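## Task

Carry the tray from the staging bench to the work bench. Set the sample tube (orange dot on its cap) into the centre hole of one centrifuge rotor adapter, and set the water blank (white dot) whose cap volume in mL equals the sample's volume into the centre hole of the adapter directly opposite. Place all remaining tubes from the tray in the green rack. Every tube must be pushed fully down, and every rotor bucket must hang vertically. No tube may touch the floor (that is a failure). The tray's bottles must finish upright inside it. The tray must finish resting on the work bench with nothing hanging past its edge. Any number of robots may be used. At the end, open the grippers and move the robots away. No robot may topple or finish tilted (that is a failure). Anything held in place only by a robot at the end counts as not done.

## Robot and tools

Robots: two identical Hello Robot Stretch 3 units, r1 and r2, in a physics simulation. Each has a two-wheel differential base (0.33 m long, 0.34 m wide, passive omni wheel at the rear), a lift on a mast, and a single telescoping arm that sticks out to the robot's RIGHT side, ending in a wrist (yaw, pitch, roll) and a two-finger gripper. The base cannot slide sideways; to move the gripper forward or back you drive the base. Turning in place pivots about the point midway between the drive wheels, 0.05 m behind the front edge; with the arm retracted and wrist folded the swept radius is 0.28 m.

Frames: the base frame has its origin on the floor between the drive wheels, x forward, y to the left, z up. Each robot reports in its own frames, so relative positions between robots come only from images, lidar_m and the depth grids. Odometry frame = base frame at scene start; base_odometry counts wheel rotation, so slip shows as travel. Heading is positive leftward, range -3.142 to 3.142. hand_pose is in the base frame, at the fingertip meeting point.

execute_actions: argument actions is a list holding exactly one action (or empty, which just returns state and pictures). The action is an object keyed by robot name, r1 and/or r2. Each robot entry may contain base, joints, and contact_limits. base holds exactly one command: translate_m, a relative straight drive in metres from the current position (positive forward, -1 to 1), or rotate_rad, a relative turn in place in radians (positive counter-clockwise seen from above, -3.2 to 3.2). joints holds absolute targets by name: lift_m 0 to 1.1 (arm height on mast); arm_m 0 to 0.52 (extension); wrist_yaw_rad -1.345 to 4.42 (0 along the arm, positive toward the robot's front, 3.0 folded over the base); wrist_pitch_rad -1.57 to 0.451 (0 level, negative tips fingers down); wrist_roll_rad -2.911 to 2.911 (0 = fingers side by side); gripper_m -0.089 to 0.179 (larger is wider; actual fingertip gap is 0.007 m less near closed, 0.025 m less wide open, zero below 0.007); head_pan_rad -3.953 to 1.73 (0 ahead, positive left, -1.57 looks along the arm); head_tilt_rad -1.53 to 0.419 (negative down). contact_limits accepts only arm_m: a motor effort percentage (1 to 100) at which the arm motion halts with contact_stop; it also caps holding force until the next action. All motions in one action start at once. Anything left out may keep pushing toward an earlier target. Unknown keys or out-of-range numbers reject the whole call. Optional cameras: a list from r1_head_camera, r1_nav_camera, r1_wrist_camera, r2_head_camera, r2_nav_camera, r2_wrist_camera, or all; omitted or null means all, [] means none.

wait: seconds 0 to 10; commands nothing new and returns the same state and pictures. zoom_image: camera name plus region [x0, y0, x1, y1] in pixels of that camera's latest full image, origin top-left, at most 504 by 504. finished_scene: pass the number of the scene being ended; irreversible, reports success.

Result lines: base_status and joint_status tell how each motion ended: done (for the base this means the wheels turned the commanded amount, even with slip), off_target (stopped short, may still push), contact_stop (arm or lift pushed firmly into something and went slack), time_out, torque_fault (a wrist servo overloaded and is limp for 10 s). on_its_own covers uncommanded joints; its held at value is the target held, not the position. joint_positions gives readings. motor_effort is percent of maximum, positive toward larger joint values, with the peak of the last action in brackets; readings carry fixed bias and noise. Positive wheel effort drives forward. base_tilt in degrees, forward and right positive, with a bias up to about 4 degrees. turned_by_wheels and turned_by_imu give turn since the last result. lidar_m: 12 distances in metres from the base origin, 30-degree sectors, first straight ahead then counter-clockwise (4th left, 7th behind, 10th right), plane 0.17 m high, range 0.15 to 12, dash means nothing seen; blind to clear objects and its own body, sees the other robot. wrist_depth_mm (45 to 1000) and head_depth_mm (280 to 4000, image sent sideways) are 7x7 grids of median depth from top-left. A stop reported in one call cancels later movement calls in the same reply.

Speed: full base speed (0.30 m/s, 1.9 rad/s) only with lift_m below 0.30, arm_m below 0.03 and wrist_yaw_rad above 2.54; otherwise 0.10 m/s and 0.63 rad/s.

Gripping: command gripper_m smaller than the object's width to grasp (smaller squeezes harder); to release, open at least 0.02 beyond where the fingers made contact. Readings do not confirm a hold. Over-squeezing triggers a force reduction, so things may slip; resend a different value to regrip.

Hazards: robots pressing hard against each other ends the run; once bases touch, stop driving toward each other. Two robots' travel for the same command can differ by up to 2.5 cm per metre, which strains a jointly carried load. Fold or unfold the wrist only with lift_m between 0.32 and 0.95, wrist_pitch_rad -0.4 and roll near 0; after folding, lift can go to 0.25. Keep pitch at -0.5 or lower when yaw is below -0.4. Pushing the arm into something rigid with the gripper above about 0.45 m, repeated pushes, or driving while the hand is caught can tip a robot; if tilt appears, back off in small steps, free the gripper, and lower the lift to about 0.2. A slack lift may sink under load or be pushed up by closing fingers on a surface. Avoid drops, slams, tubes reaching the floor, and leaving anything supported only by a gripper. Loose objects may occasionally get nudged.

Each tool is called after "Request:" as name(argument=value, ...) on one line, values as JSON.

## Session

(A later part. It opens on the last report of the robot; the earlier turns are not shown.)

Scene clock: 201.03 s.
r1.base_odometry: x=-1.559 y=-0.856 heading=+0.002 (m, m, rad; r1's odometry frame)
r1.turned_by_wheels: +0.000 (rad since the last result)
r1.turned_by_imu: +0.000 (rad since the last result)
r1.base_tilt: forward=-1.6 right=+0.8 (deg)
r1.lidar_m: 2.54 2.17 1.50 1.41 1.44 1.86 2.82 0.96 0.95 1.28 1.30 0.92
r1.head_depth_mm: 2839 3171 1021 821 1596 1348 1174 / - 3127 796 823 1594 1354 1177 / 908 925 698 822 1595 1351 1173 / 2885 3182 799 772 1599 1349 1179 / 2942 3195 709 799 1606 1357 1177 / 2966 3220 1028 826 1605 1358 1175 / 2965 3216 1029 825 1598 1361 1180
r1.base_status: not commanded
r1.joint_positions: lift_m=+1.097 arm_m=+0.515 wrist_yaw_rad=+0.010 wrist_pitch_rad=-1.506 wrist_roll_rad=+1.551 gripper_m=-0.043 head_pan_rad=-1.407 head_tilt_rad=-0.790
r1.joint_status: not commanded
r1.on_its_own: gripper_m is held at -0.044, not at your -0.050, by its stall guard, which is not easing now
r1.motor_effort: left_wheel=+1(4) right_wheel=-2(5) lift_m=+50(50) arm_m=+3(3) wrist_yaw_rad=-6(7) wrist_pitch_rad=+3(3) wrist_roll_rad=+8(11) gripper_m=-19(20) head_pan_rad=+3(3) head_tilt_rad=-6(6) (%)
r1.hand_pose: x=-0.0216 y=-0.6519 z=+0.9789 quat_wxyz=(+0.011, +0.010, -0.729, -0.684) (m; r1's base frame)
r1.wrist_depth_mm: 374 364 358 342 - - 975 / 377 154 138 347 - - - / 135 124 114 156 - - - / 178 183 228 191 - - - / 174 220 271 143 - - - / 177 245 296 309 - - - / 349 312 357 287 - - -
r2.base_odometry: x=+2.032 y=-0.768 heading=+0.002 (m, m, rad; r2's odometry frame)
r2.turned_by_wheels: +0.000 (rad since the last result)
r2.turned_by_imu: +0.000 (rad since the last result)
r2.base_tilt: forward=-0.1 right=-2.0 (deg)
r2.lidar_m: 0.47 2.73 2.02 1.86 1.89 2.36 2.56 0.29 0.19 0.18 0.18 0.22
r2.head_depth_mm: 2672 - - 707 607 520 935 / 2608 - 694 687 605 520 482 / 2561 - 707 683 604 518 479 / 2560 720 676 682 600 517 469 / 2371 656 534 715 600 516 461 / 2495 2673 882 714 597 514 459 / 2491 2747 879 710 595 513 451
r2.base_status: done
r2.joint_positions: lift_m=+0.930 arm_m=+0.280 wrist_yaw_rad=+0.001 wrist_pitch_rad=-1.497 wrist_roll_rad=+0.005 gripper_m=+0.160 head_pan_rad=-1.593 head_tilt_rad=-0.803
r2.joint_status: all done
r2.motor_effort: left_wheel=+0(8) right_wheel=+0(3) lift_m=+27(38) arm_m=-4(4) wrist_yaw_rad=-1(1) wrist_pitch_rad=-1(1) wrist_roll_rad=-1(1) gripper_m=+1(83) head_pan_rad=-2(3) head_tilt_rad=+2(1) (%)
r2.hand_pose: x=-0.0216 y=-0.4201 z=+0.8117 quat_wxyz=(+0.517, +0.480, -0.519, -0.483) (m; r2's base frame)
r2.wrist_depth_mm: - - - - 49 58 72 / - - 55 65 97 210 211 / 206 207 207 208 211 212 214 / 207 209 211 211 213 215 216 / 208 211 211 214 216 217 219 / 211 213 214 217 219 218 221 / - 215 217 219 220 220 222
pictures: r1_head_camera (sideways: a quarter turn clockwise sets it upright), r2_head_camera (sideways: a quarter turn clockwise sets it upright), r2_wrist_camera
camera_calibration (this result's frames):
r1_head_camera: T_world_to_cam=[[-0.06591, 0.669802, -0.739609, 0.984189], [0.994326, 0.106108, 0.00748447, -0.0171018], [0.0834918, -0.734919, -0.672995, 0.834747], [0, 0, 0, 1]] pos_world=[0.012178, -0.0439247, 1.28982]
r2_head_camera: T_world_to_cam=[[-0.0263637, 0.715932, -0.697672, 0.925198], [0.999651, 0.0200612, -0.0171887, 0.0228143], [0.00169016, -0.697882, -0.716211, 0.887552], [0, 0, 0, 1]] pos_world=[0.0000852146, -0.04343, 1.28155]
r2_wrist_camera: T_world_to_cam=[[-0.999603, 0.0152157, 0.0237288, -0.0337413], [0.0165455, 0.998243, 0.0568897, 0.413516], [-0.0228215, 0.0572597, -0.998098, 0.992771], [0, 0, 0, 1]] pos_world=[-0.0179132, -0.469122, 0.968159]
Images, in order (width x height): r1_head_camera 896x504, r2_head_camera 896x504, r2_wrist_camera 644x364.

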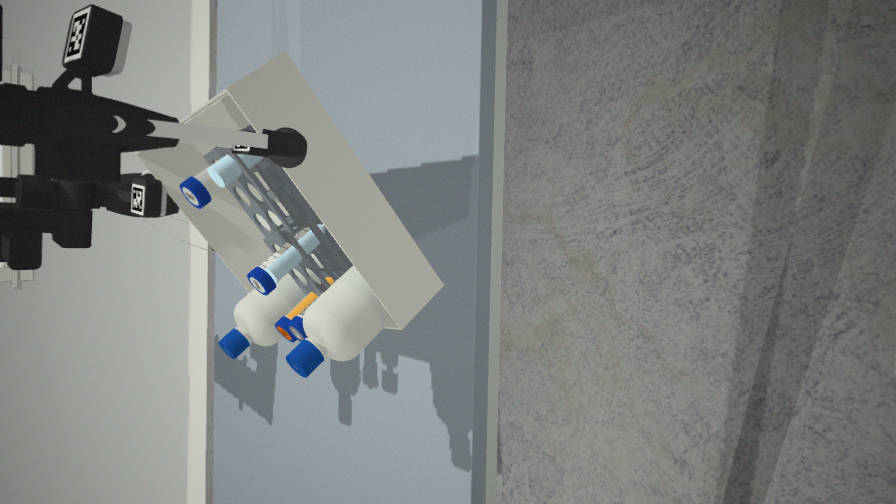

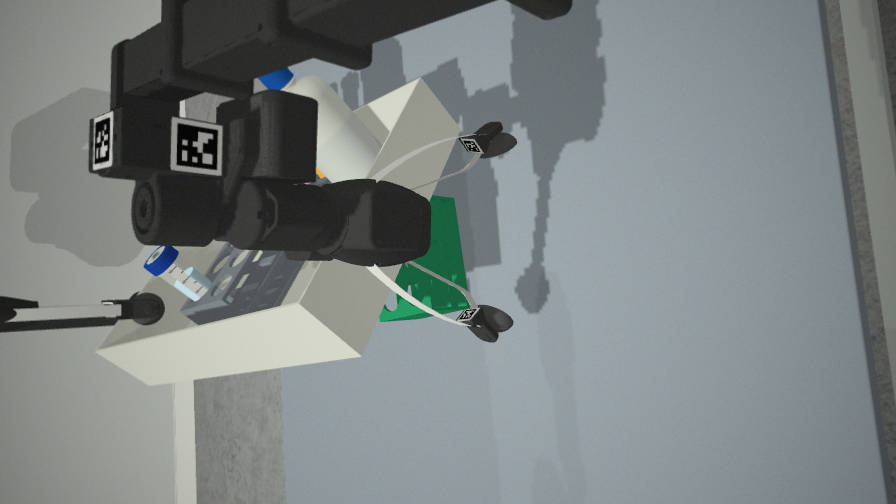

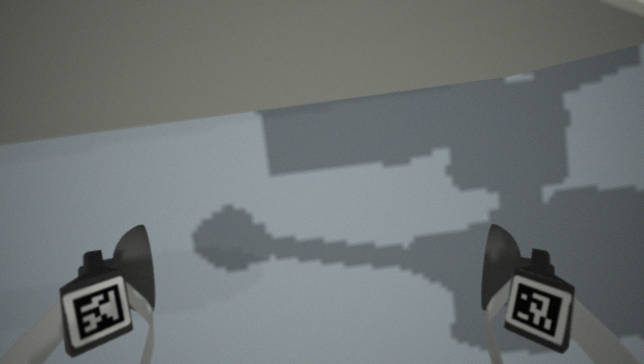

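Request:
execute_actions(actions=[{"r2":{"joints":{"arm_m":0.02,"lift_m":0.95}}}], cameras=[])

Request:
execute_actions(actions=[{"r2":{"joints":{"wrist_pitch_rad":-0.4,"lift_m":0.95,"head_tilt_rad":-0.95}}}], cameras=[])

Request:
execute_actions(actions=[{"r2":{"joints":{"lift_m":0.78}}}], cameras=["r2_head_camera","r2_wrist_camera"])

Scene clock: 210.33 s.
r1.base_odometry: x=-1.559 y=-0.856 heading=+0.002 (m, m, rad; r1's odometry frame)
r1.turned_by_wheels: +0.000 (rad since the last result)
r1.turned_by_imu: -0.001 (rad since the last result)
r1.base_tilt: forward=-1.7 right=+0.5 (deg)
r1.lidar_m: 2.54 2.18 1.50 1.41 1.44 1.87 2.82 0.97 0.95 1.28 1.30 0.92
r1.head_depth_mm: 2816 3130 1019 820 1594 1352 1176 / - 821 909 822 1598 1352 1172 / 1120 920 708 798 1603 1356 1176 / 2914 1283 827 770 1590 1356 1177 / 2958 3205 875 799 1608 1350 1183 / 2975 3203 1025 825 1595 1356 1173 / 2966 3222 1027 828 1602 1364 1182
r1.base_status: not commanded
r1.joint_positions: lift_m=+1.098 arm_m=+0.515 wrist_yaw_rad=+0.010 wrist_pitch_rad=-1.505 wrist_roll_rad=+1.551 gripper_m=-0.043 head_pan_rad=-1.407 head_tilt_rad=-0.790
r1.joint_status: not commanded
r1.on_its_own: gripper_m is held at -0.044, not at your -0.050, by its stall guard, which is not easing now
r1.motor_effort: left_wheel=+1(1) right_wheel=-3(2) lift_m=+46(48) arm_m=+3(3) wrist_yaw_rad=-7(7) wrist_pitch_rad=+2(3) wrist_roll_rad=+8(8) gripper_m=-19(18) head_pan_rad=+3(3) head_tilt_rad=-6(6) (%)
r1.hand_pose: x=-0.0216 y=-0.6522 z=+0.9790 quat_wxyz=(+0.011, +0.010, -0.730, -0.684) (m; r1's base frame)
r1.wrist_depth_mm: 373 362 352 347 - - 986 / 140 130 121 354 - - - / 123 116 109 360 - - - / 110 105 99 163 - - - / 157 229 295 142 - - - / 164 271 337 306 - - - / 407 321 438 292 - - -
r2.base_odometry: x=+2.032 y=-0.768 heading=+0.002 (m, m, rad; r2's odometry frame)
r2.turned_by_wheels: +0.000 (rad since the last result)
r2.turned_by_imu: +0.000 (rad since the last result)
r2.base_tilt: forward=+0.0 right=-2.0 (deg)
r2.lidar_m: 0.47 2.72 2.02 1.86 1.88 2.36 2.55 0.29 0.19 0.18 0.18 0.22
r2.head_depth_mm: 2683 2880 975 - - 497 938 / 2619 2849 695 - - - 922 / 2602 2810 707 - - - 925 / 2563 883 523 681 607 - 478 / 1450 574 542 693 599 526 460 / 2497 2711 884 713 596 514 456 / 2487 2718 880 710 595 512 452
r2.base_status: not commanded
r2.joint_positions: lift_m=+0.950 arm_m=+0.020 wrist_yaw_rad=+0.000 wrist_pitch_rad=-1.496 wrist_roll_rad=+0.003 gripper_m=+0.160 head_pan_rad=-1.593 head_tilt_rad=-0.803
r2.joint_status: all done
r2.motor_effort: left_wheel=+2(1) right_wheel=-1(1) lift_m=+45(45) arm_m=-4(5) wrist_yaw_rad=+0(0) wrist_pitch_rad=-1(2) wrist_roll_rad=-1(1) gripper_m=+1(1) head_pan_rad=-3(2) head_tilt_rad=+2(1) (%)
r2.hand_pose: x=-0.0216 y=-0.1604 z=+0.8312 quat_wxyz=(+0.518, +0.480, -0.519, -0.482) (m; r2's base frame)
r2.wrist_depth_mm: 216 222 222 225 225 226 229 / 221 224 223 224 228 229 229 / 224 227 228 228 230 233 233 / 224 226 232 230 232 236 234 / 227 230 232 232 235 - - / 611 - - - - - - / - - - - - - -
pictures: none
No camera images: the call's "cameras" was empty. Leave "cameras" out to get every camera's image.

Scene clock: 211.70 s.
r1.base_odometry: x=-1.559 y=-0.856 heading=+0.002 (m, m, rad; r1's odometry frame)
r1.turned_by_wheels: +0.000 (rad since the last result)
r1.turned_by_imu: +0.000 (rad since the last result)
r1.base_tilt: forward=-1.6 right=+0.5 (deg)
r1.lidar_m: 2.53 2.17 1.50 1.41 1.44 1.87 2.82 0.97 0.96 1.28 1.30 0.92
r1.head_depth_mm: 2857 3142 1019 821 1600 1356 1172 / - 821 909 822 1586 1354 1177 / 1076 918 709 796 1599 1352 1177 / 2903 1281 830 768 1598 1350 1177 / 2906 3214 877 798 1605 1350 1175 / 2929 3235 1024 827 1594 1353 1175 / 2944 3228 1030 826 1603 1355 1178
r1.base_status: not commanded
r1.joint_positions: lift_m=+1.098 arm_m=+0.515 wrist_yaw_rad=+0.010 wrist_pitch_rad=-1.505 wrist_roll_rad=+1.551 gripper_m=-0.043 head_pan_rad=-1.407 head_tilt_rad=-0.790
r1.joint_status: not commanded
r1.on_its_own: gripper_m is held at -0.044, not at your -0.050, by its stall guard, which is not easing now
r1.motor_effort: left_wheel=+1(1) right_wheel=-3(3) lift_m=+46(45) arm_m=+3(3) wrist_yaw_rad=-7(7) wrist_pitch_rad=+2(2) wrist_roll_rad=+8(8) gripper_m=-19(18) head_pan_rad=+2(3) head_tilt_rad=-6(5) (%)
r1.hand_pose: x=-0.0216 y=-0.6522 z=+0.9790 quat_wxyz=(+0.011, +0.010, -0.730, -0.684) (m; r1's base frame)
r1.wrist_depth_mm: 374 366 352 346 - - 995 / 140 130 122 354 - - - / 123 116 110 361 - - - / 110 105 99 163 - - - / 157 230 296 142 - - - / 165 271 342 306 - - - / 404 320 434 293 - - -
r2.base_odometry: x=+2.032 y=-0.768 heading=+0.002 (m, m, rad; r2's odometry frame)
r2.turned_by_wheels: +0.000 (rad since the last result)
r2.turned_by_imu: +0.000 (rad since the last result)
r2.base_tilt: forward=-0.2 right=-2.0 (deg)
r2.lidar_m: 0.47 2.72 2.02 1.86 1.88 2.36 2.56 0.29 0.19 0.18 0.18 0.22
r2.head_depth_mm: 2690 1682 - - - 518 1103 / 2664 740 - - - 510 1114 / 2629 739 - - - 507 1132 / 824 489 672 616 543 498 - / 549 486 761 633 553 498 1060 / 2529 897 741 631 551 488 1064 / 2541 894 737 631 550 487 1059
r2.base_status: not commanded
r2.joint_positions: lift_m=+0.950 arm_m=+0.020 wrist_yaw_rad=+0.000 wrist_pitch_rad=-0.422 wrist_roll_rad=+0.003 gripper_m=+0.160 head_pan_rad=-1.593 head_tilt_rad=-0.938
r2.joint_status: all done
r2.motor_effort: left_wheel=+1(1) right_wheel=-1(1) lift_m=+45(44) arm_m=-4(4) wrist_yaw_rad=+1(0) wrist_pitch_rad=+12(13) wrist_roll_rad=-1(0) gripper_m=+1(1) head_pan_rad=-2(2) head_tilt_rad=-4(16) (%)
r2.hand_pose: x=-0.0215 y=-0.3893 z=+0.9616 quat_wxyz=(+0.691, +0.148, -0.692, -0.149) (m; r2's base frame)
r2.wrist_depth_mm: - - 484 - - - - / - - 196 - - - - / - - 204 234 - - - / 565 575 232 245 400 599 627 / 451 484 438 275 329 504 493 / 380 390 384 363 350 402 410 / - 325 338 341 341 337 352
pictures: none
No camera images: the call's "cameras" was empty. Leave "cameras" out to get every camera's image.

Scene clock: 214.07 s.
r1.base_odometry: x=-1.559 y=-0.856 heading=+0.002 (m, m, rad; r1's odometry frame)
r1.turned_by_wheels: +0.000 (rad since the last result)
r1.turned_by_imu: +0.000 (rad since the last result)
r1.base_tilt: forward=-1.6 right=+0.5 (deg)
r1.lidar_m: 2.54 2.18 1.50 1.41 1.43 1.87 2.81 0.97 0.96 1.28 1.31 0.92
r1.head_depth_mm: 2838 3153 1019 820 1595 1356 1171 / - 823 910 819 1595 1351 1169 / 1334 916 709 797 1601 1355 1172 / 1348 3117 827 771 1600 1352 1168 / 2951 3167 874 800 1600 1362 1179 / 2929 3202 1025 828 1596 1363 1174 / 2962 3224 1028 827 1608 1354 1181
r1.base_status: not commanded
r1.joint_positions: lift_m=+1.098 arm_m=+0.515 wrist_yaw_rad=+0.010 wrist_pitch_rad=-1.505 wrist_roll_rad=+1.551 gripper_m=-0.043 head_pan_rad=-1.407 head_tilt_rad=-0.790
r1.joint_status: not commanded
r1.on_its_own: gripper_m is held at -0.044, not at your -0.050, by its stall guard, which is not easing now
r1.motor_effort: left_wheel=+1(1) right_wheel=-3(2) lift_m=+46(45) arm_m=+3(3) wrist_yaw_rad=-7(7) wrist_pitch_rad=+2(2) wrist_roll_rad=+8(8) gripper_m=-19(20) head_pan_rad=+3(2) head_tilt_rad=-7(5) (%)
r1.hand_pose: x=-0.0216 y=-0.6522 z=+0.9790 quat_wxyz=(+0.011, +0.010, -0.730, -0.684) (m; r1's base frame)
r1.wrist_depth_mm: 376 366 351 346 - - 979 / 140 130 121 351 - - - / 123 116 109 359 - - - / 110 105 99 163 - - - / 156 230 296 143 - - - / 165 270 342 306 - - - / 404 320 436 293 - - -
r2.base_odometry: x=+2.032 y=-0.768 heading=+0.002 (m, m, rad; r2's odometry frame)
r2.turned_by_wheels: +0.000 (rad since the last result)
r2.turned_by_imu: +0.000 (rad since the last result)
r2.base_tilt: forward=-0.2 right=-2.0 (deg)
r2.lidar_m: 0.47 2.73 2.02 1.86 1.88 2.36 2.55 0.29 0.19 0.18 0.18 0.22
r2.head_depth_mm: 2691 912 752 640 - - - / 2673 738 700 653 - 1009 1117 / 2615 729 605 651 - 998 1128 / 823 492 674 649 543 498 - / 547 485 726 639 550 497 1058 / 2539 896 741 632 551 488 1060 / 2553 892 738 630 550 487 1062
r2.base_status: not commanded
r2.joint_positions: lift_m=+0.780 arm_m=+0.020 wrist_yaw_rad=+0.000 wrist_pitch_rad=-0.420 wrist_roll_rad=+0.003 gripper_m=+0.160 head_pan_rad=-1.593 head_tilt_rad=-0.938
r2.joint_status: all done
r2.motor_effort: left_wheel=+1(1) right_wheel=-1(1) lift_m=+31(35) arm_m=-4(4) wrist_yaw_rad=+0(0) wrist_pitch_rad=+12(13) wrist_roll_rad=-1(0) gripper_m=+1(1) head_pan_rad=-3(2) head_tilt_rad=-4(4) (%)
r2.hand_pose: x=-0.0215 y=-0.3895 z=+0.7924 quat_wxyz=(+0.691, +0.148, -0.692, -0.148) (m; r2's base frame)
r2.wrist_depth_mm: - - - 195 203 - - / 503 517 531 284 222 536 607 / 349 357 277 295 246 343 390 / 266 269 267 279 270 286 293 / 216 226 220 225 227 237 232 / 186 183 184 186 188 189 193 / - 154 158 161 161 158 165
pictures: r2_head_camera (sideways: a quarter turn clockwise sets it upright), r2_wrist_camera
camera_calibration (this result's frames):
r2_head_camera: T_world_to_cam=[[-0.0244042, 0.803151, -0.595276, 0.791764], [0.999694, 0.0219653, -0.0113481, 0.0152077], [0.00396118, -0.595371, -0.803441, 1.00097], [0, 0, 0, 1]] pos_world=[0.000154271, -0.040292, 1.27571]
r2_wrist_camera: T_world_to_cam=[[-0.999644, 0.0266905, -0.0000100839, -0.0103628], [0.013977, 0.52316, -0.85212, 0.919268], [-0.0227382, -0.851816, -0.523347, 0.241433], [0, 0, 0, 1]] pos_world=[-0.0177179, -0.274991, 0.909679]
Images, in order (width x height): r2_head_camera 896x504, r2_wrist_camera 644x364.

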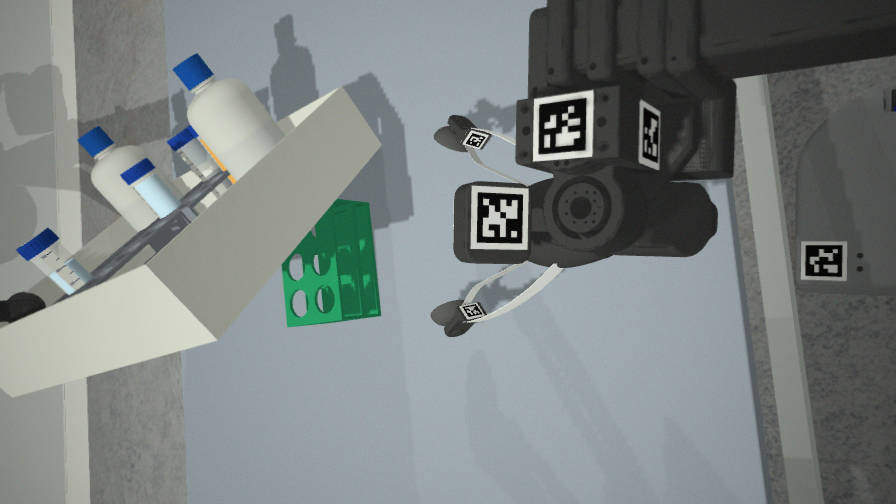

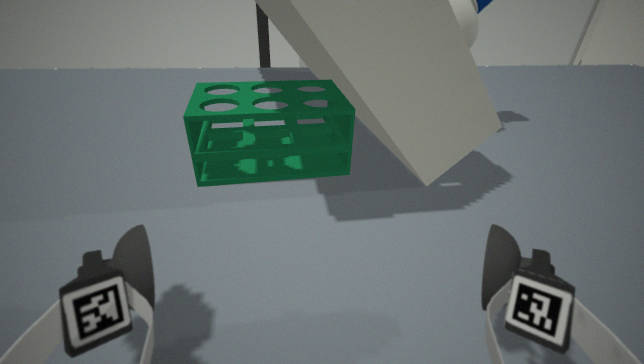

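Request:
execute_actions(actions=[{"r2":{"base":{"translate_m":0.037},"joints":{"lift_m":0.765,"gripper_m":0.15,"arm_m":0.08}}}], cameras=["r2_head_camera","r2_wrist_camera"])

Request:
execute_actions(actions=[{"r2":{"joints":{"arm_m":0.14},"contact_limits":{"arm_m":12}}}], cameras=["r2_head_camera","r2_wrist_camera"])

Scene clock: 224.73 s.
r1.base_odometry: x=-1.559 y=-0.856 heading=+0.002 (m, m, rad; r1's odometry frame)
r1.turned_by_wheels: +0.000 (rad since the last result)
r1.turned_by_imu: -0.001 (rad since the last result)
r1.base_tilt: forward=-1.7 right=+0.7 (deg)
r1.lidar_m: 2.53 2.18 1.50 1.41 1.43 1.86 2.81 0.97 0.96 1.28 1.30 0.92
r1.head_depth_mm: 2850 3134 1021 820 1598 1358 1173 / - 821 909 821 1601 1348 1175 / 1347 916 708 797 1601 1355 1172 / 2834 3136 828 770 1593 1352 1173 / 2936 3175 877 800 1598 1357 1175 / 2965 3194 1026 824 1600 1363 1179 / 2964 3222 1027 827 1602 1357 1178
r1.base_status: not commanded
r1.joint_positions: lift_m=+1.098 arm_m=+0.515 wrist_yaw_rad=+0.010 wrist_pitch_rad=-1.505 wrist_roll_rad=+1.551 gripper_m=-0.043 head_pan_rad=-1.407 head_tilt_rad=-0.790
r1.joint_status: not commanded
r1.on_its_own: gripper_m is held at -0.044, not at your -0.050, by its stall guard, which is not easing now
r1.motor_effort: left_wheel=+1(1) right_wheel=-3(2) lift_m=+45(45) arm_m=+3(3) wrist_yaw_rad=-7(7) wrist_pitch_rad=+2(2) wrist_roll_rad=+8(8) gripper_m=-20(19) head_pan_rad=+3(3) head_tilt_rad=-6(5) (%)
r1.hand_pose: x=-0.0216 y=-0.6522 z=+0.9790 quat_wxyz=(+0.011, +0.010, -0.730, -0.684) (m; r1's base frame)
r1.wrist_depth_mm: 375 364 353 347 - - 980 / 140 130 121 351 - - - / 123 117 109 360 - - - / 110 105 100 164 - - - / 157 231 297 142 - - - / 164 272 340 308 - - - / 404 321 436 294 - - -
r2.base_odometry: x=+2.069 y=-0.768 heading=+0.002 (m, m, rad; r2's odometry frame)
r2.turned_by_wheels: +0.000 (rad since the last result)
r2.turned_by_imu: -0.020 (rad since the last result)
r2.base_tilt: forward=-0.1 right=-2.0 (deg)
r2.lidar_m: 0.44 2.68 2.04 1.86 1.88 2.33 2.59 0.29 0.19 0.17 0.17 0.22
r2.head_depth_mm: 2703 885 752 655 - - - / 2683 736 670 658 - 509 1115 / 2622 685 607 - - 508 - / 706 472 687 648 543 498 - / 569 827 742 628 553 497 1065 / 2567 899 741 632 550 488 1064 / 2538 892 737 631 549 487 1062
r2.base_status: done
r2.joint_positions: lift_m=+0.765 arm_m=+0.080 wrist_yaw_rad=+0.000 wrist_pitch_rad=-0.409 wrist_roll_rad=+0.003 gripper_m=+0.150 head_pan_rad=-1.593 head_tilt_rad=-0.939
r2.joint_status: all done
r2.motor_effort: left_wheel=+12(17) right_wheel=+10(13) lift_m=+29(31) arm_m=+4(4) wrist_yaw_rad=+0(1) wrist_pitch_rad=+6(12) wrist_roll_rad=+0(1) gripper_m=+0(50) head_pan_rad=-2(2) head_tilt_rad=-3(5) (%)
r2.hand_pose: x=-0.0215 y=-0.4499 z=+0.7799 quat_wxyz=(+0.692, +0.144, -0.693, -0.144) (m; r2's base frame)
r2.wrist_depth_mm: - - - 230 142 155 - / 483 493 509 389 160 170 571 / 328 337 214 239 208 188 348 / 248 249 226 227 238 213 271 / 198 210 203 205 209 218 215 / 172 - 170 172 174 - 177 / - 140 145 146 148 145 152
pictures: r2_head_camera (sideways: a quarter turn clockwise sets it upright), r2_wrist_camera
camera_calibration (this result's frames):
r2_head_camera: T_world_to_cam=[[-0.0242171, 0.80375, -0.594474, 0.790718], [0.999699, 0.0217604, -0.0113039, 0.0151501], [0.0038505, -0.594569, -0.804035, 1.00174], [0, 0, 0, 1]] pos_world=[0.000146147, -0.0402645, 1.27567]
r2_wrist_camera: T_world_to_cam=[[-0.999649, 0.0264846, -0.000309868, -0.00856201], [0.0138789, 0.513815, -0.857789, 0.940451], [-0.022559, -0.857492, -0.514003, 0.173578], [0, 0, 0, 1]] pos_world=[-0.0176957, -0.334149, 0.895925]
Images, in order (width x height): r2_head_camera 896x504, r2_wrist_camera 644x364.

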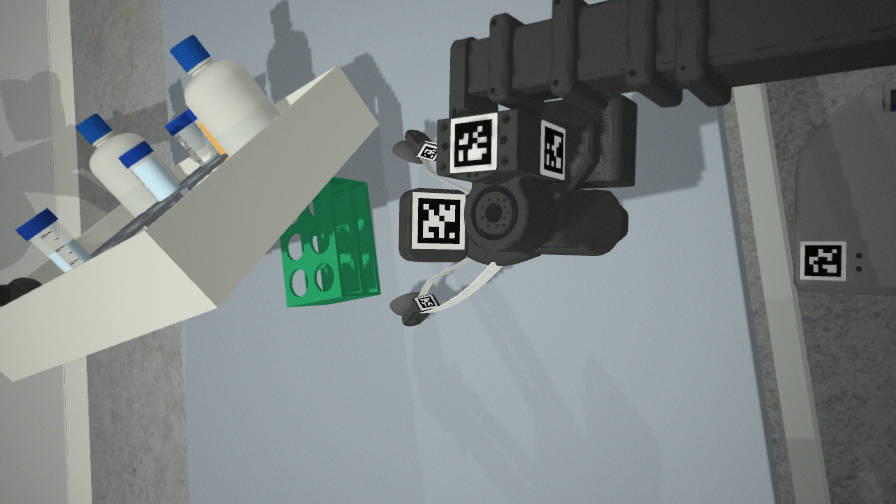

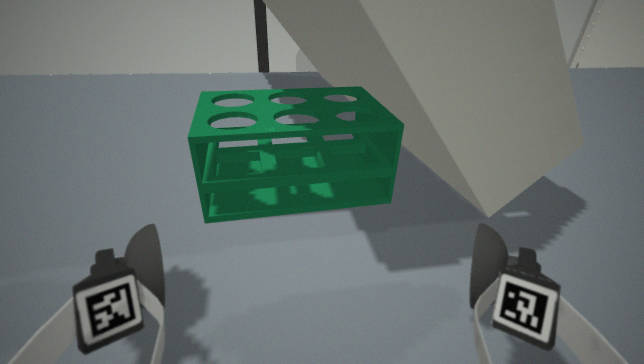

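Scene clock: 226.33 s.
r1.base_odometry: x=-1.559 y=-0.856 heading=+0.002 (m, m, rad; r1's odometry frame)
r1.turned_by_wheels: +0.000 (rad since the last result)
r1.turned_by_imu: +0.000 (rad since the last result)
r1.base_tilt: forward=-1.5 right=+0.8 (deg)
r1.lidar_m: 2.54 2.18 1.50 1.41 1.44 1.87 2.81 0.97 0.96 1.28 1.31 0.92
r1.head_depth_mm: 2853 3126 1014 821 1599 1349 1175 / - 819 909 823 1601 1354 1175 / 1343 916 706 796 1597 1354 1177 / 2794 3112 829 770 1607 1355 1170 / 2909 3187 875 799 1607 1360 1174 / 2927 3210 1029 827 1601 1359 1178 / 2966 3202 1026 823 1601 1352 1181
r1.base_status: not commanded
r1.joint_positions: lift_m=+1.098 arm_m=+0.515 wrist_yaw_rad=+0.010 wrist_pitch_rad=-1.505 wrist_roll_rad=+1.551 gripper_m=-0.043 head_pan_rad=-1.407 head_tilt_rad=-0.790
r1.joint_status: not commanded
r1.on_its_own: gripper_m is held at -0.044, not at your -0.050, by its stall guard, which is not easing now
r1.motor_effort: left_wheel=+1(1) right_wheel=-3(3) lift_m=+46(45) arm_m=+3(3) wrist_yaw_rad=-7(7) wrist_pitch_rad=+2(2) wrist_roll_rad=+8(8) gripper_m=-19(19) head_pan_rad=+3(3) head_tilt_rad=-6(6) (%)
r1.hand_pose: x=-0.0216 y=-0.6522 z=+0.9790 quat_wxyz=(+0.011, +0.010, -0.730, -0.684) (m; r1's base frame)
r1.wrist_depth_mm: 375 366 353 347 - - 989 / 140 130 122 355 - - - / 123 117 110 359 - - - / 110 105 100 163 - - - / 156 230 296 141 - - - / 165 272 339 306 - - - / 403 320 437 294 - - -
r2.base_odometry: x=+2.069 y=-0.768 heading=+0.002 (m, m, rad; r2's odometry frame)
r2.turned_by_wheels: +0.000 (rad since the last result)
r2.turned_by_imu: +0.000 (rad since the last result)
r2.base_tilt: forward=+0.1 right=-2.1 (deg)
r2.lidar_m: 0.44 2.69 2.04 1.86 1.88 2.33 2.58 0.29 0.19 0.17 0.18 0.22
r2.head_depth_mm: 2706 885 754 655 - - - / 2658 736 658 - 546 508 1117 / 2636 685 581 - 545 507 - / 706 472 686 628 548 498 - / 570 849 744 635 552 498 1061 / 2578 893 741 632 550 489 1064 / 2533 891 738 630 549 486 1061
r2.base_status: not commanded
r2.joint_positions: lift_m=+0.765 arm_m=+0.139 wrist_yaw_rad=+0.001 wrist_pitch_rad=-0.413 wrist_roll_rad=+0.008 gripper_m=+0.150 head_pan_rad=-1.593 head_tilt_rad=-0.939
r2.joint_status: all done
r2.motor_effort: left_wheel=+12(13) right_wheel=+10(10) lift_m=+29(29) arm_m=+6(6) wrist_yaw_rad=-1(1) wrist_pitch_rad=+8(8) wrist_roll_rad=-2(3) gripper_m=+0(1) head_pan_rad=-2(2) head_tilt_rad=-4(5) (%)
r2.contact_limits: arm_m 12 (drawing in: default 18, maximum 30; extending or still: default 24, maximum 40)
r2.hand_pose: x=-0.0212 y=-0.5092 z=+0.7790 quat_wxyz=(+0.690, +0.145, -0.694, -0.146) (m; r2's base frame)
r2.wrist_depth_mm: - - - 165 85 90 99 / - - - 397 102 99 110 / 322 329 200 208 162 110 124 / 249 237 157 189 174 128 142 / 198 189 178 180 191 151 166 / 170 163 166 169 172 - 174 / - 140 145 145 147 144 150
pictures: r2_head_camera (sideways: a quarter turn clockwise sets it upright), r2_wrist_camera
camera_calibration (this result's frames):
r2_head_camera: T_world_to_cam=[[-0.0242169, 0.80375, -0.594474, 0.790718], [0.999699, 0.0217602, -0.0113039, 0.0151501], [0.00385036, -0.594569, -0.804035, 1.00174], [0, 0, 0, 1]] pos_world=[0.000146138, -0.0402645, 1.27567]
r2_wrist_camera: T_world_to_cam=[[-0.999609, 0.0275251, -0.00494229, -0.00261854], [0.01847, 0.517112, -0.855718, 0.970333], [-0.020998, -0.855475, -0.517418, 0.126007], [0, 0, 0, 1]] pos_world=[-0.0178936, -0.393903, 0.895517]
Images, in order (width x height): r2_head_camera 896x504, r2_wrist_camera 644x364.

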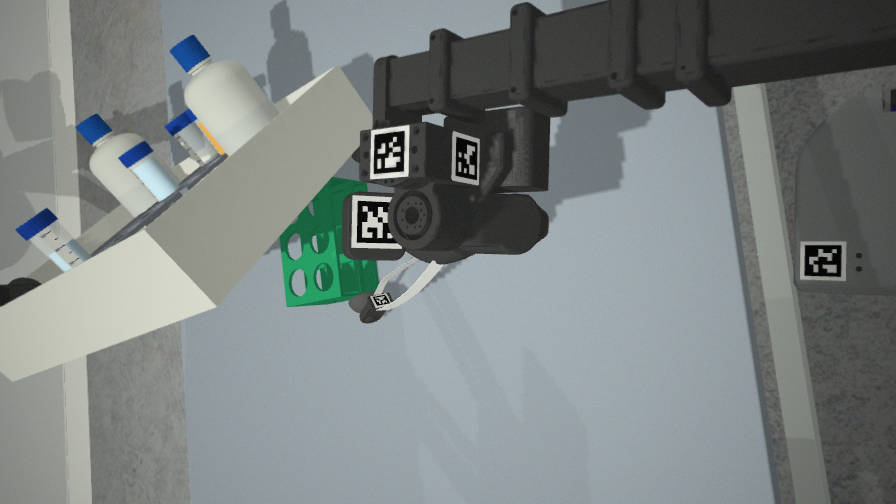

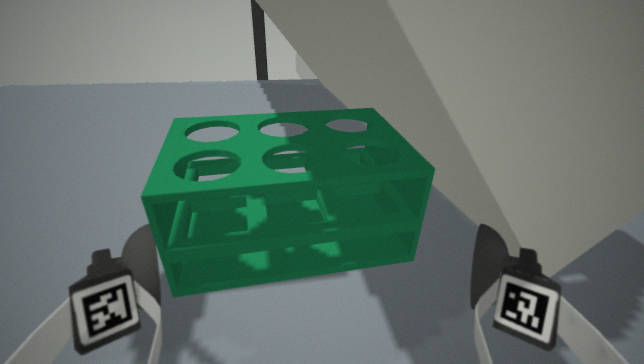

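Request:
execute_actions(actions=[{"r2":{"base":{"translate_m":-0.008},"joints":{"wrist_yaw_rad":0.14,"gripper_m":0.14}}}], cameras=[])

Request:
execute_actions(actions=[{"r2":{"joints":{"arm_m":0.18},"contact_limits":{"arm_m":14}}}], cameras=["r2_head_camera","r2_wrist_camera"])

Request:
execute_actions(actions=[{"r2":{"joints":{"gripper_m":0.07}}}], cameras=[])

Request:
execute_actions(actions=[{"r2":{"joints":{"arm_m":0.0}}}], cameras=["r2_head_camera","r2_wrist_camera","r1_head_camera"])

Scene clock: 233.57 s.
r1.base_odometry: x=-1.559 y=-0.856 heading=+0.002 (m, m, rad; r1's odometry frame)
r1.turned_by_wheels: +0.000 (rad since the last result)
r1.turned_by_imu: -0.001 (rad since the last result)
r1.base_tilt: forward=-1.7 right=+0.7 (deg)
r1.lidar_m: 2.53 2.18 1.50 1.41 1.44 1.87 2.82 0.97 0.96 1.28 1.31 0.92
r1.head_depth_mm: 2821 3138 1020 821 1595 1354 1175 / - 821 910 822 1597 1354 1173 / 1335 909 715 796 1590 1352 1177 / 2780 1290 828 770 1597 1353 1179 / 2959 3199 877 798 1604 1352 1175 / 2946 3198 1024 824 1605 1360 1179 / 2937 3227 1027 827 1602 1354 1176
r1.base_status: not commanded
r1.joint_positions: lift_m=+1.098 arm_m=+0.515 wrist_yaw_rad=+0.010 wrist_pitch_rad=-1.508 wrist_roll_rad=+1.551 gripper_m=-0.043 head_pan_rad=-1.407 head_tilt_rad=-0.790
r1.joint_status: not commanded
r1.on_its_own: gripper_m is held at -0.044, not at your -0.050, by its stall guard, which is not easing now
r1.motor_effort: left_wheel=+1(1) right_wheel=-2(3) lift_m=+45(45) arm_m=+3(3) wrist_yaw_rad=-7(7) wrist_pitch_rad=+4(5) wrist_roll_rad=+8(8) gripper_m=-18(19) head_pan_rad=+3(3) head_tilt_rad=-6(6) (%)
r1.hand_pose: x=-0.0216 y=-0.6513 z=+0.9790 quat_wxyz=(+0.011, +0.010, -0.728, -0.685) (m; r1's base frame)
r1.wrist_depth_mm: 372 363 352 346 - - 975 / 140 130 121 355 - - - / 122 117 109 362 - - - / 110 105 99 159 - - - / 156 228 294 140 - - - / 164 268 341 303 - - - / 402 320 435 292 - - -
r2.base_odometry: x=+2.061 y=-0.768 heading=+0.002 (m, m, rad; r2's odometry frame)
r2.turned_by_wheels: +0.000 (rad since the last result)
r2.turned_by_imu: +0.000 (rad since the last result)
r2.base_tilt: forward=-0.1 right=-2.0 (deg)
r2.lidar_m: 0.44 2.69 2.04 1.86 1.88 2.33 2.58 0.30 0.19 0.17 0.18 0.22
r2.head_depth_mm: 2721 886 751 653 - - - / 2683 685 664 - 545 509 1115 / 2624 700 586 - 544 507 - / 797 475 690 622 552 498 - / 560 824 744 633 551 496 1064 / 2559 895 739 632 550 488 1060 / 2525 890 738 630 548 488 1057
r2.base_status: done
r2.joint_positions: lift_m=+0.765 arm_m=+0.140 wrist_yaw_rad=+0.132 wrist_pitch_rad=-0.407 wrist_roll_rad=+0.010 gripper_m=+0.140 head_pan_rad=-1.593 head_tilt_rad=-0.939
r2.joint_status: all done
r2.motor_effort: left_wheel=-1(8) right_wheel=+1(13) lift_m=+29(29) arm_m=+4(6) wrist_yaw_rad=+7(14) wrist_pitch_rad=+4(8) wrist_roll_rad=-3(5) gripper_m=+2(50) head_pan_rad=-2(2) head_tilt_rad=-4(4) (%)
r2.hand_pose: x=+0.0082 y=-0.5084 z=+0.7805 quat_wxyz=(+0.697, +0.188, -0.685, -0.098) (m; r2's base frame)
r2.wrist_depth_mm: - - - - 114 80 84 / - - - - 169 89 92 / 329 334 319 207 185 105 102 / 249 252 168 182 172 149 114 / 201 209 174 181 173 194 130 / 168 - 169 171 173 - 155 / - 141 145 146 147 145 150
pictures: none
No camera images: the call's "cameras" was empty. Leave "cameras" out to get every camera's image.

Scene clock: 234.93 s.
r1.base_odometry: x=-1.559 y=-0.856 heading=+0.002 (m, m, rad; r1's odometry frame)
r1.turned_by_wheels: +0.000 (rad since the last result)
r1.turned_by_imu: +0.000 (rad since the last result)
r1.base_tilt: forward=-1.8 right=+0.7 (deg)
r1.lidar_m: 2.53 2.18 1.51 1.41 1.44 1.86 2.82 0.97 0.96 1.28 1.31 0.92
r1.head_depth_mm: 2860 3131 1020 820 1603 1362 1172 / - 821 910 823 1591 1348 1171 / 1338 907 715 796 1596 1358 1173 / 2780 1110 826 770 1604 1356 1173 / 2915 3210 878 800 1603 1354 1177 / 2936 3188 1027 826 1607 1358 1174 / 2942 3214 1031 826 1607 1362 1181
r1.base_status: not commanded
r1.joint_positions: lift_m=+1.098 arm_m=+0.515 wrist_yaw_rad=+0.010 wrist_pitch_rad=-1.508 wrist_roll_rad=+1.551 gripper_m=-0.043 head_pan_rad=-1.407 head_tilt_rad=-0.790
r1.joint_status: not commanded
r1.on_its_own: gripper_m is held at -0.044, not at your -0.050, by its stall guard, which is not easing now
r1.motor_effort: left_wheel=+1(0) right_wheel=-2(1) lift_m=+46(46) arm_m=+3(3) wrist_yaw_rad=-7(6) wrist_pitch_rad=+4(4) wrist_roll_rad=+8(8) gripper_m=-19(18) head_pan_rad=+3(3) head_tilt_rad=-6(5) (%)
r1.hand_pose: x=-0.0216 y=-0.6513 z=+0.9790 quat_wxyz=(+0.011, +0.010, -0.728, -0.685) (m; r1's base frame)
r1.wrist_depth_mm: 372 364 353 349 - - 999 / 140 130 122 354 - - - / 122 116 109 363 - - - / 110 105 99 159 - - - / 156 230 295 140 - - - / 164 272 343 306 - - - / 407 320 433 295 - - -
r2.base_odometry: x=+2.061 y=-0.768 heading=+0.002 (m, m, rad; r2's odometry frame)
r2.turned_by_wheels: +0.000 (rad since the last result)
r2.turned_by_imu: +0.000 (rad since the last result)
r2.base_tilt: forward=+0.0 right=-2.1 (deg)
r2.lidar_m: 0.44 2.69 2.03 1.86 1.87 2.33 2.58 0.30 0.19 0.17 0.18 0.22
r2.head_depth_mm: 2719 886 753 653 - - - / 2675 686 678 - 555 509 1114 / 2644 700 566 - 554 508 - / 796 475 697 616 552 499 - / 560 824 714 633 552 497 1064 / 2548 895 741 631 550 488 1060 / 2527 891 736 630 549 487 1057
r2.base_status: not commanded
r2.joint_positions: lift_m=+0.765 arm_m=+0.179 wrist_yaw_rad=+0.140 wrist_pitch_rad=-0.407 wrist_roll_rad=+0.009 gripper_m=+0.140 head_pan_rad=-1.593 head_tilt_rad=-0.939
r2.joint_status: all done
r2.motor_effort: left_wheel=-1(1) right_wheel=+0(1) lift_m=+29(29) arm_m=+5(5) wrist_yaw_rad=+0(8) wrist_pitch_rad=+4(4) wrist_roll_rad=-2(3) gripper_m=+0(2) head_pan_rad=-2(2) head_tilt_rad=-4(4) (%)
r2.contact_limits: arm_m 14 (drawing in: default 18, maximum 30; extending or still: default 24, maximum 40)
r2.hand_pose: x=+0.0100 y=-0.5480 z=+0.7805 quat_wxyz=(+0.698, +0.191, -0.684, -0.095) (m; r2's base frame)
r2.wrist_depth_mm: - - - - 90 53 - / - - - - 137 63 47 / 326 338 339 324 189 83 53 / 251 252 151 160 156 119 61 / 200 193 151 160 161 159 76 / 171 - 138 154 167 - 104 / - 140 141 147 147 145 133
pictures: r2_head_camera (sideways: a quarter turn clockwise sets it upright), r2_wrist_camera
camera_calibration (this result's frames):
r2_head_camera: T_world_to_cam=[[-0.0242179, 0.803751, -0.594473, 0.790717], [0.999699, 0.0217614, -0.0113039, 0.0151501], [0.00385109, -0.594568, -0.804036, 1.00174], [0, 0, 0, 1]] pos_world=[0.000146186, -0.0402645, 1.27567]
r2_wrist_camera: T_world_to_cam=[[-0.993822, -0.110817, -0.00608941, -0.0452584], [-0.0515324, 0.50935, -0.859015, 0.990077], [0.0982955, -0.853394, -0.511914, 0.0898817], [0, 0, 0, 1]] pos_world=[-0.00279279, -0.432607, 0.896227]
Images, in order (width x height): r2_head_camera 896x504, r2_wrist_camera 644x364.

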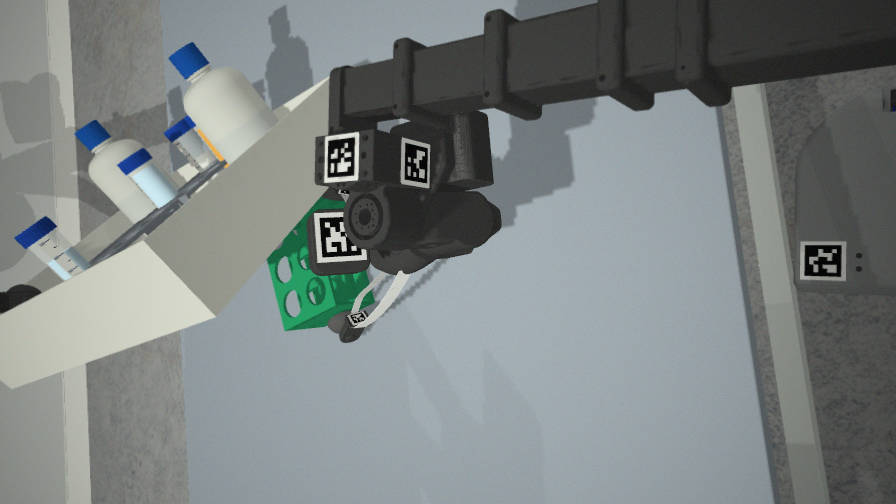

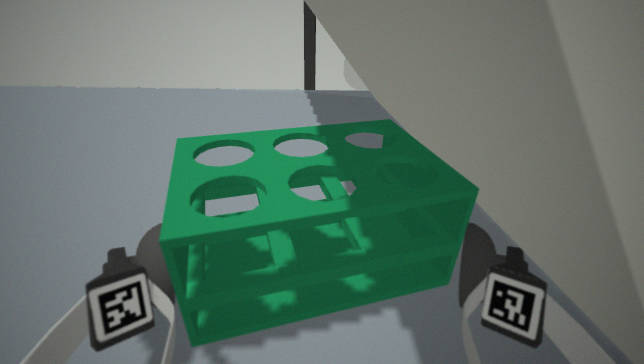

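Scene clock: 236.13 s.
r1.base_odometry: x=-1.559 y=-0.856 heading=+0.002 (m, m, rad; r1's odometry frame)
r1.turned_by_wheels: +0.000 (rad since the last result)
r1.turned_by_imu: +0.000 (rad since the last result)
r1.base_tilt: forward=-1.6 right=+0.6 (deg)
r1.lidar_m: 2.53 2.18 1.50 1.41 1.43 1.87 2.82 0.97 0.95 1.28 1.30 0.92
r1.head_depth_mm: 2848 3167 1019 820 1599 1355 1172 / - 820 913 822 1593 1354 1178 / 1338 919 715 797 1599 1349 1176 / 2778 1111 827 768 1593 1354 1174 / 2922 3199 873 799 1607 1357 1178 / 2908 3167 1030 826 1598 1360 1181 / 2962 3240 1026 827 1593 1360 1178
r1.base_status: not commanded
r1.joint_positions: lift_m=+1.098 arm_m=+0.515 wrist_yaw_rad=+0.010 wrist_pitch_rad=-1.509 wrist_roll_rad=+1.551 gripper_m=-0.043 head_pan_rad=-1.407 head_tilt_rad=-0.790
r1.joint_status: not commanded
r1.on_its_own: gripper_m is held at -0.044, not at your -0.050, by its stall guard, which is not easing now
r1.motor_effort: left_wheel=+1(1) right_wheel=-2(2) lift_m=+46(45) arm_m=+3(3) wrist_yaw_rad=-7(7) wrist_pitch_rad=+4(4) wrist_roll_rad=+8(8) gripper_m=-19(20) head_pan_rad=+3(4) head_tilt_rad=-6(7) (%)
r1.hand_pose: x=-0.0216 y=-0.6513 z=+0.9790 quat_wxyz=(+0.011, +0.010, -0.728, -0.685) (m; r1's base frame)
r1.wrist_depth_mm: 373 364 354 347 - - - / 140 130 121 356 - - - / 122 116 109 362 - - - / 110 105 99 162 - - - / 156 228 294 140 - - - / 164 264 341 306 - - - / 404 318 435 291 - - -
r2.base_odometry: x=+2.061 y=-0.768 heading=+0.002 (m, m, rad; r2's odometry frame)
r2.turned_by_wheels: +0.000 (rad since the last result)
r2.turned_by_imu: +0.000 (rad since the last result)
r2.base_tilt: forward=-0.1 right=-1.9 (deg)
r2.lidar_m: 0.44 2.69 2.04 1.86 1.89 2.33 2.58 0.30 0.19 0.17 0.18 0.22
r2.head_depth_mm: 2698 914 753 654 - - - / 2694 685 681 - 555 508 1114 / 2631 684 569 - 554 508 - / 802 476 692 609 553 498 - / 560 825 711 632 552 497 1064 / 2557 893 741 631 550 488 1060 / 2524 889 736 630 550 487 1059
r2.base_status: not commanded
r2.joint_positions: lift_m=+0.765 arm_m=+0.179 wrist_yaw_rad=+0.158 wrist_pitch_rad=-0.402 wrist_roll_rad=+0.007 gripper_m=+0.070 head_pan_rad=-1.593 head_tilt_rad=-0.939
r2.joint_status: all done
r2.on_its_own: wrist_yaw_rad is at rest, and its effort (-14) is outside its rest range (-12 to +12)
r2.motor_effort: left_wheel=+5(4) right_wheel=-7(6) lift_m=+29(29) arm_m=+4(5) wrist_yaw_rad=-14(14) wrist_pitch_rad=+2(4) wrist_roll_rad=-2(3) gripper_m=-9(86) head_pan_rad=-2(2) head_tilt_rad=-5(4) (%)
r2.hand_pose: x=+0.0141 y=-0.5481 z=+0.7815 quat_wxyz=(+0.700, +0.195, -0.682, -0.087) (m; r2's base frame)
r2.wrist_depth_mm: - - - - 105 59 - / - - - - 160 72 48 / 335 341 348 213 202 94 55 / 253 254 162 156 184 136 67 / 201 206 140 168 182 196 86 / 170 172 143 166 171 176 119 / 145 142 146 148 148 149 147
pictures: none
No camera images: the call's "cameras" was empty. Leave "cameras" out to get every camera's image.

Scene clock: 238.70 s.
r1.base_odometry: x=-1.559 y=-0.856 heading=+0.002 (m, m, rad; r1's odometry frame)
r1.turned_by_wheels: +0.000 (rad since the last result)
r1.turned_by_imu: +0.000 (rad since the last result)
r1.base_tilt: forward=-1.7 right=+0.6 (deg)
r1.lidar_m: 2.53 2.18 1.50 1.41 1.44 1.87 2.81 0.97 0.95 1.28 1.30 0.92
r1.head_depth_mm: 2855 3168 1020 819 1602 1354 1177 / - 817 912 821 1597 1356 1176 / 1346 918 715 797 1600 1351 1166 / 2797 3164 826 768 1591 1352 1178 / 2947 3199 872 799 1591 1355 1178 / 2968 3226 1025 825 1596 1359 1175 / 2961 3241 1027 827 1607 1360 1175
r1.base_status: not commanded
r1.joint_positions: lift_m=+1.098 arm_m=+0.515 wrist_yaw_rad=+0.010 wrist_pitch_rad=-1.509 wrist_roll_rad=+1.551 gripper_m=-0.043 head_pan_rad=-1.407 head_tilt_rad=-0.790
r1.joint_status: not commanded
r1.on_its_own: gripper_m is held at -0.044, not at your -0.050, by its stall guard, which is not easing now
r1.motor_effort: left_wheel=+1(1) right_wheel=-2(3) lift_m=+46(45) arm_m=+3(3) wrist_yaw_rad=-7(7) wrist_pitch_rad=+4(4) wrist_roll_rad=+8(8) gripper_m=-18(20) head_pan_rad=+3(2) head_tilt_rad=-6(6) (%)
r1.hand_pose: x=-0.0216 y=-0.6513 z=+0.9790 quat_wxyz=(+0.011, +0.010, -0.728, -0.685) (m; r1's base frame)
r1.wrist_depth_mm: 372 366 354 347 - - 980 / 380 131 122 352 - - - / 123 117 109 363 - - - / 111 106 100 166 - - - / 157 232 291 143 - - - / 164 262 357 308 - - - / 394 320 439 294 - - -
r2.base_odometry: x=+2.061 y=-0.768 heading=+0.002 (m, m, rad; r2's odometry frame)
r2.turned_by_wheels: +0.000 (rad since the last result)
r2.turned_by_imu: +0.000 (rad since the last result)
r2.base_tilt: forward=-0.1 right=-1.9 (deg)
r2.lidar_m: 0.44 2.70 2.04 1.87 1.88 2.32 2.57 0.30 0.19 0.17 0.18 0.22
r2.head_depth_mm: 2707 885 751 640 568 - - / 2674 684 677 639 576 - 1120 / 2628 686 611 637 575 - - / 802 473 684 650 - 501 - / 563 827 725 646 551 497 1063 / 2548 895 738 632 551 488 1060 / 2521 889 738 630 549 487 1062
r2.base_status: not commanded
r2.joint_positions: lift_m=+0.765 arm_m=+0.001 wrist_yaw_rad=+0.140 wrist_pitch_rad=-0.398 wrist_roll_rad=+0.005 gripper_m=+0.070 head_pan_rad=-1.593 head_tilt_rad=-0.939
r2.joint_status: all done
r2.motor_effort: left_wheel=+2(6) right_wheel=-2(8) lift_m=+29(29) arm_m=-5(5) wrist_yaw_rad=+0(14) wrist_pitch_rad=-1(1) wrist_roll_rad=-1(2) gripper_m=+1(9) head_pan_rad=-2(2) head_tilt_rad=-4(4) (%)
r2.hand_pose: x=+0.0100 y=-0.3702 z=+0.7825 quat_wxyz=(+0.700, +0.188, -0.683, -0.092) (m; r2's base frame)
r2.wrist_depth_mm: - - - - 229 212 - / 509 511 543 318 317 232 544 / 341 345 347 294 342 260 349 / 256 258 262 267 269 273 278 / 204 206 215 210 222 216 218 / 169 171 174 174 - 179 182 / 146 146 144 150 146 152 153
pictures: r1_head_camera (sideways: a quarter turn clockwise sets it upright), r2_head_camera (sideways: a quarter turn clockwise sets it upright), r2_wrist_camera
camera_calibration (this result's frames):
r1_head_camera: T_world_to_cam=[[-0.0659104, 0.669804, -0.739607, 0.984186], [0.994326, 0.106108, 0.00748432, -0.0171016], [0.0834916, -0.734918, -0.672997, 0.83475], [0, 0, 0, 1]] pos_world=[0.012178, -0.0439247, 1.28982]
r2_head_camera: T_world_to_cam=[[-0.0242179, 0.803751, -0.594473, 0.790717], [0.999699, 0.0217614, -0.0113039, 0.0151501], [0.00385109, -0.594568, -0.804036, 1.00174], [0, 0, 0, 1]] pos_world=[0.000146186, -0.0402645, 1.27567]
r2_wrist_camera: T_world_to_cam=[[-0.99372, -0.11187, -0.00242818, -0.0287928], [-0.0543114, 0.501183, -0.863635, 0.901886], [0.097832, -0.85808, -0.504111, 0.234803], [0, 0, 0, 1]] pos_world=[-0.0026005, -0.253752, 0.897198]
Images, in order (width x height): r1_head_camera 896x504, r2_head_camera 896x504, r2_wrist_camera 644x364.

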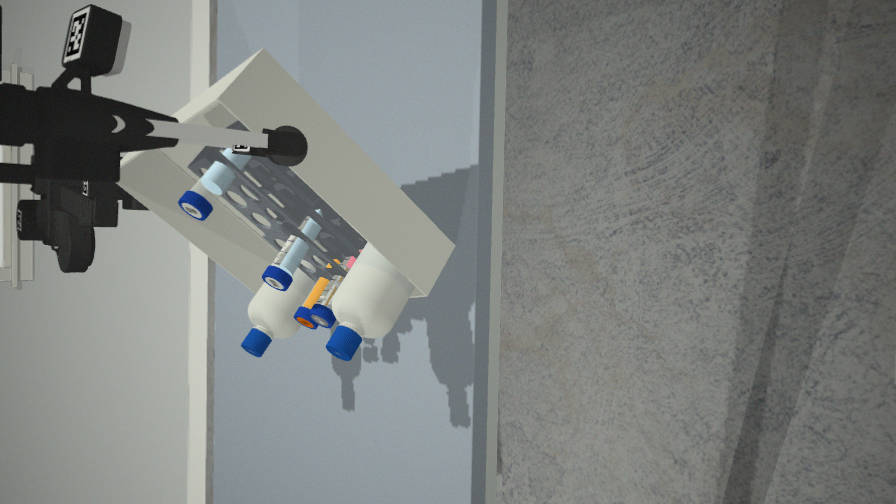

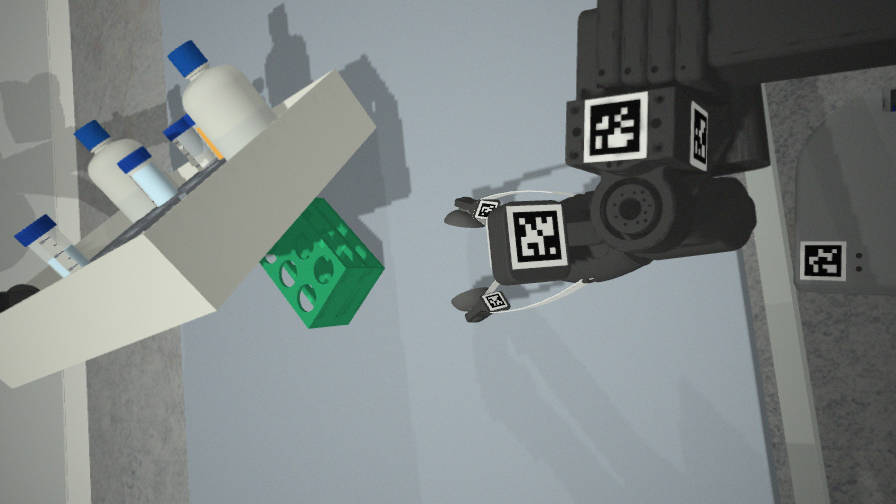

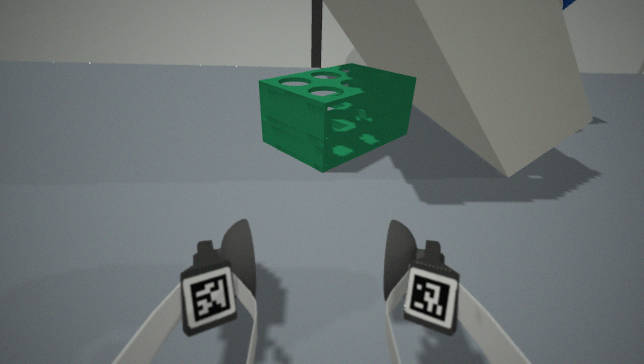

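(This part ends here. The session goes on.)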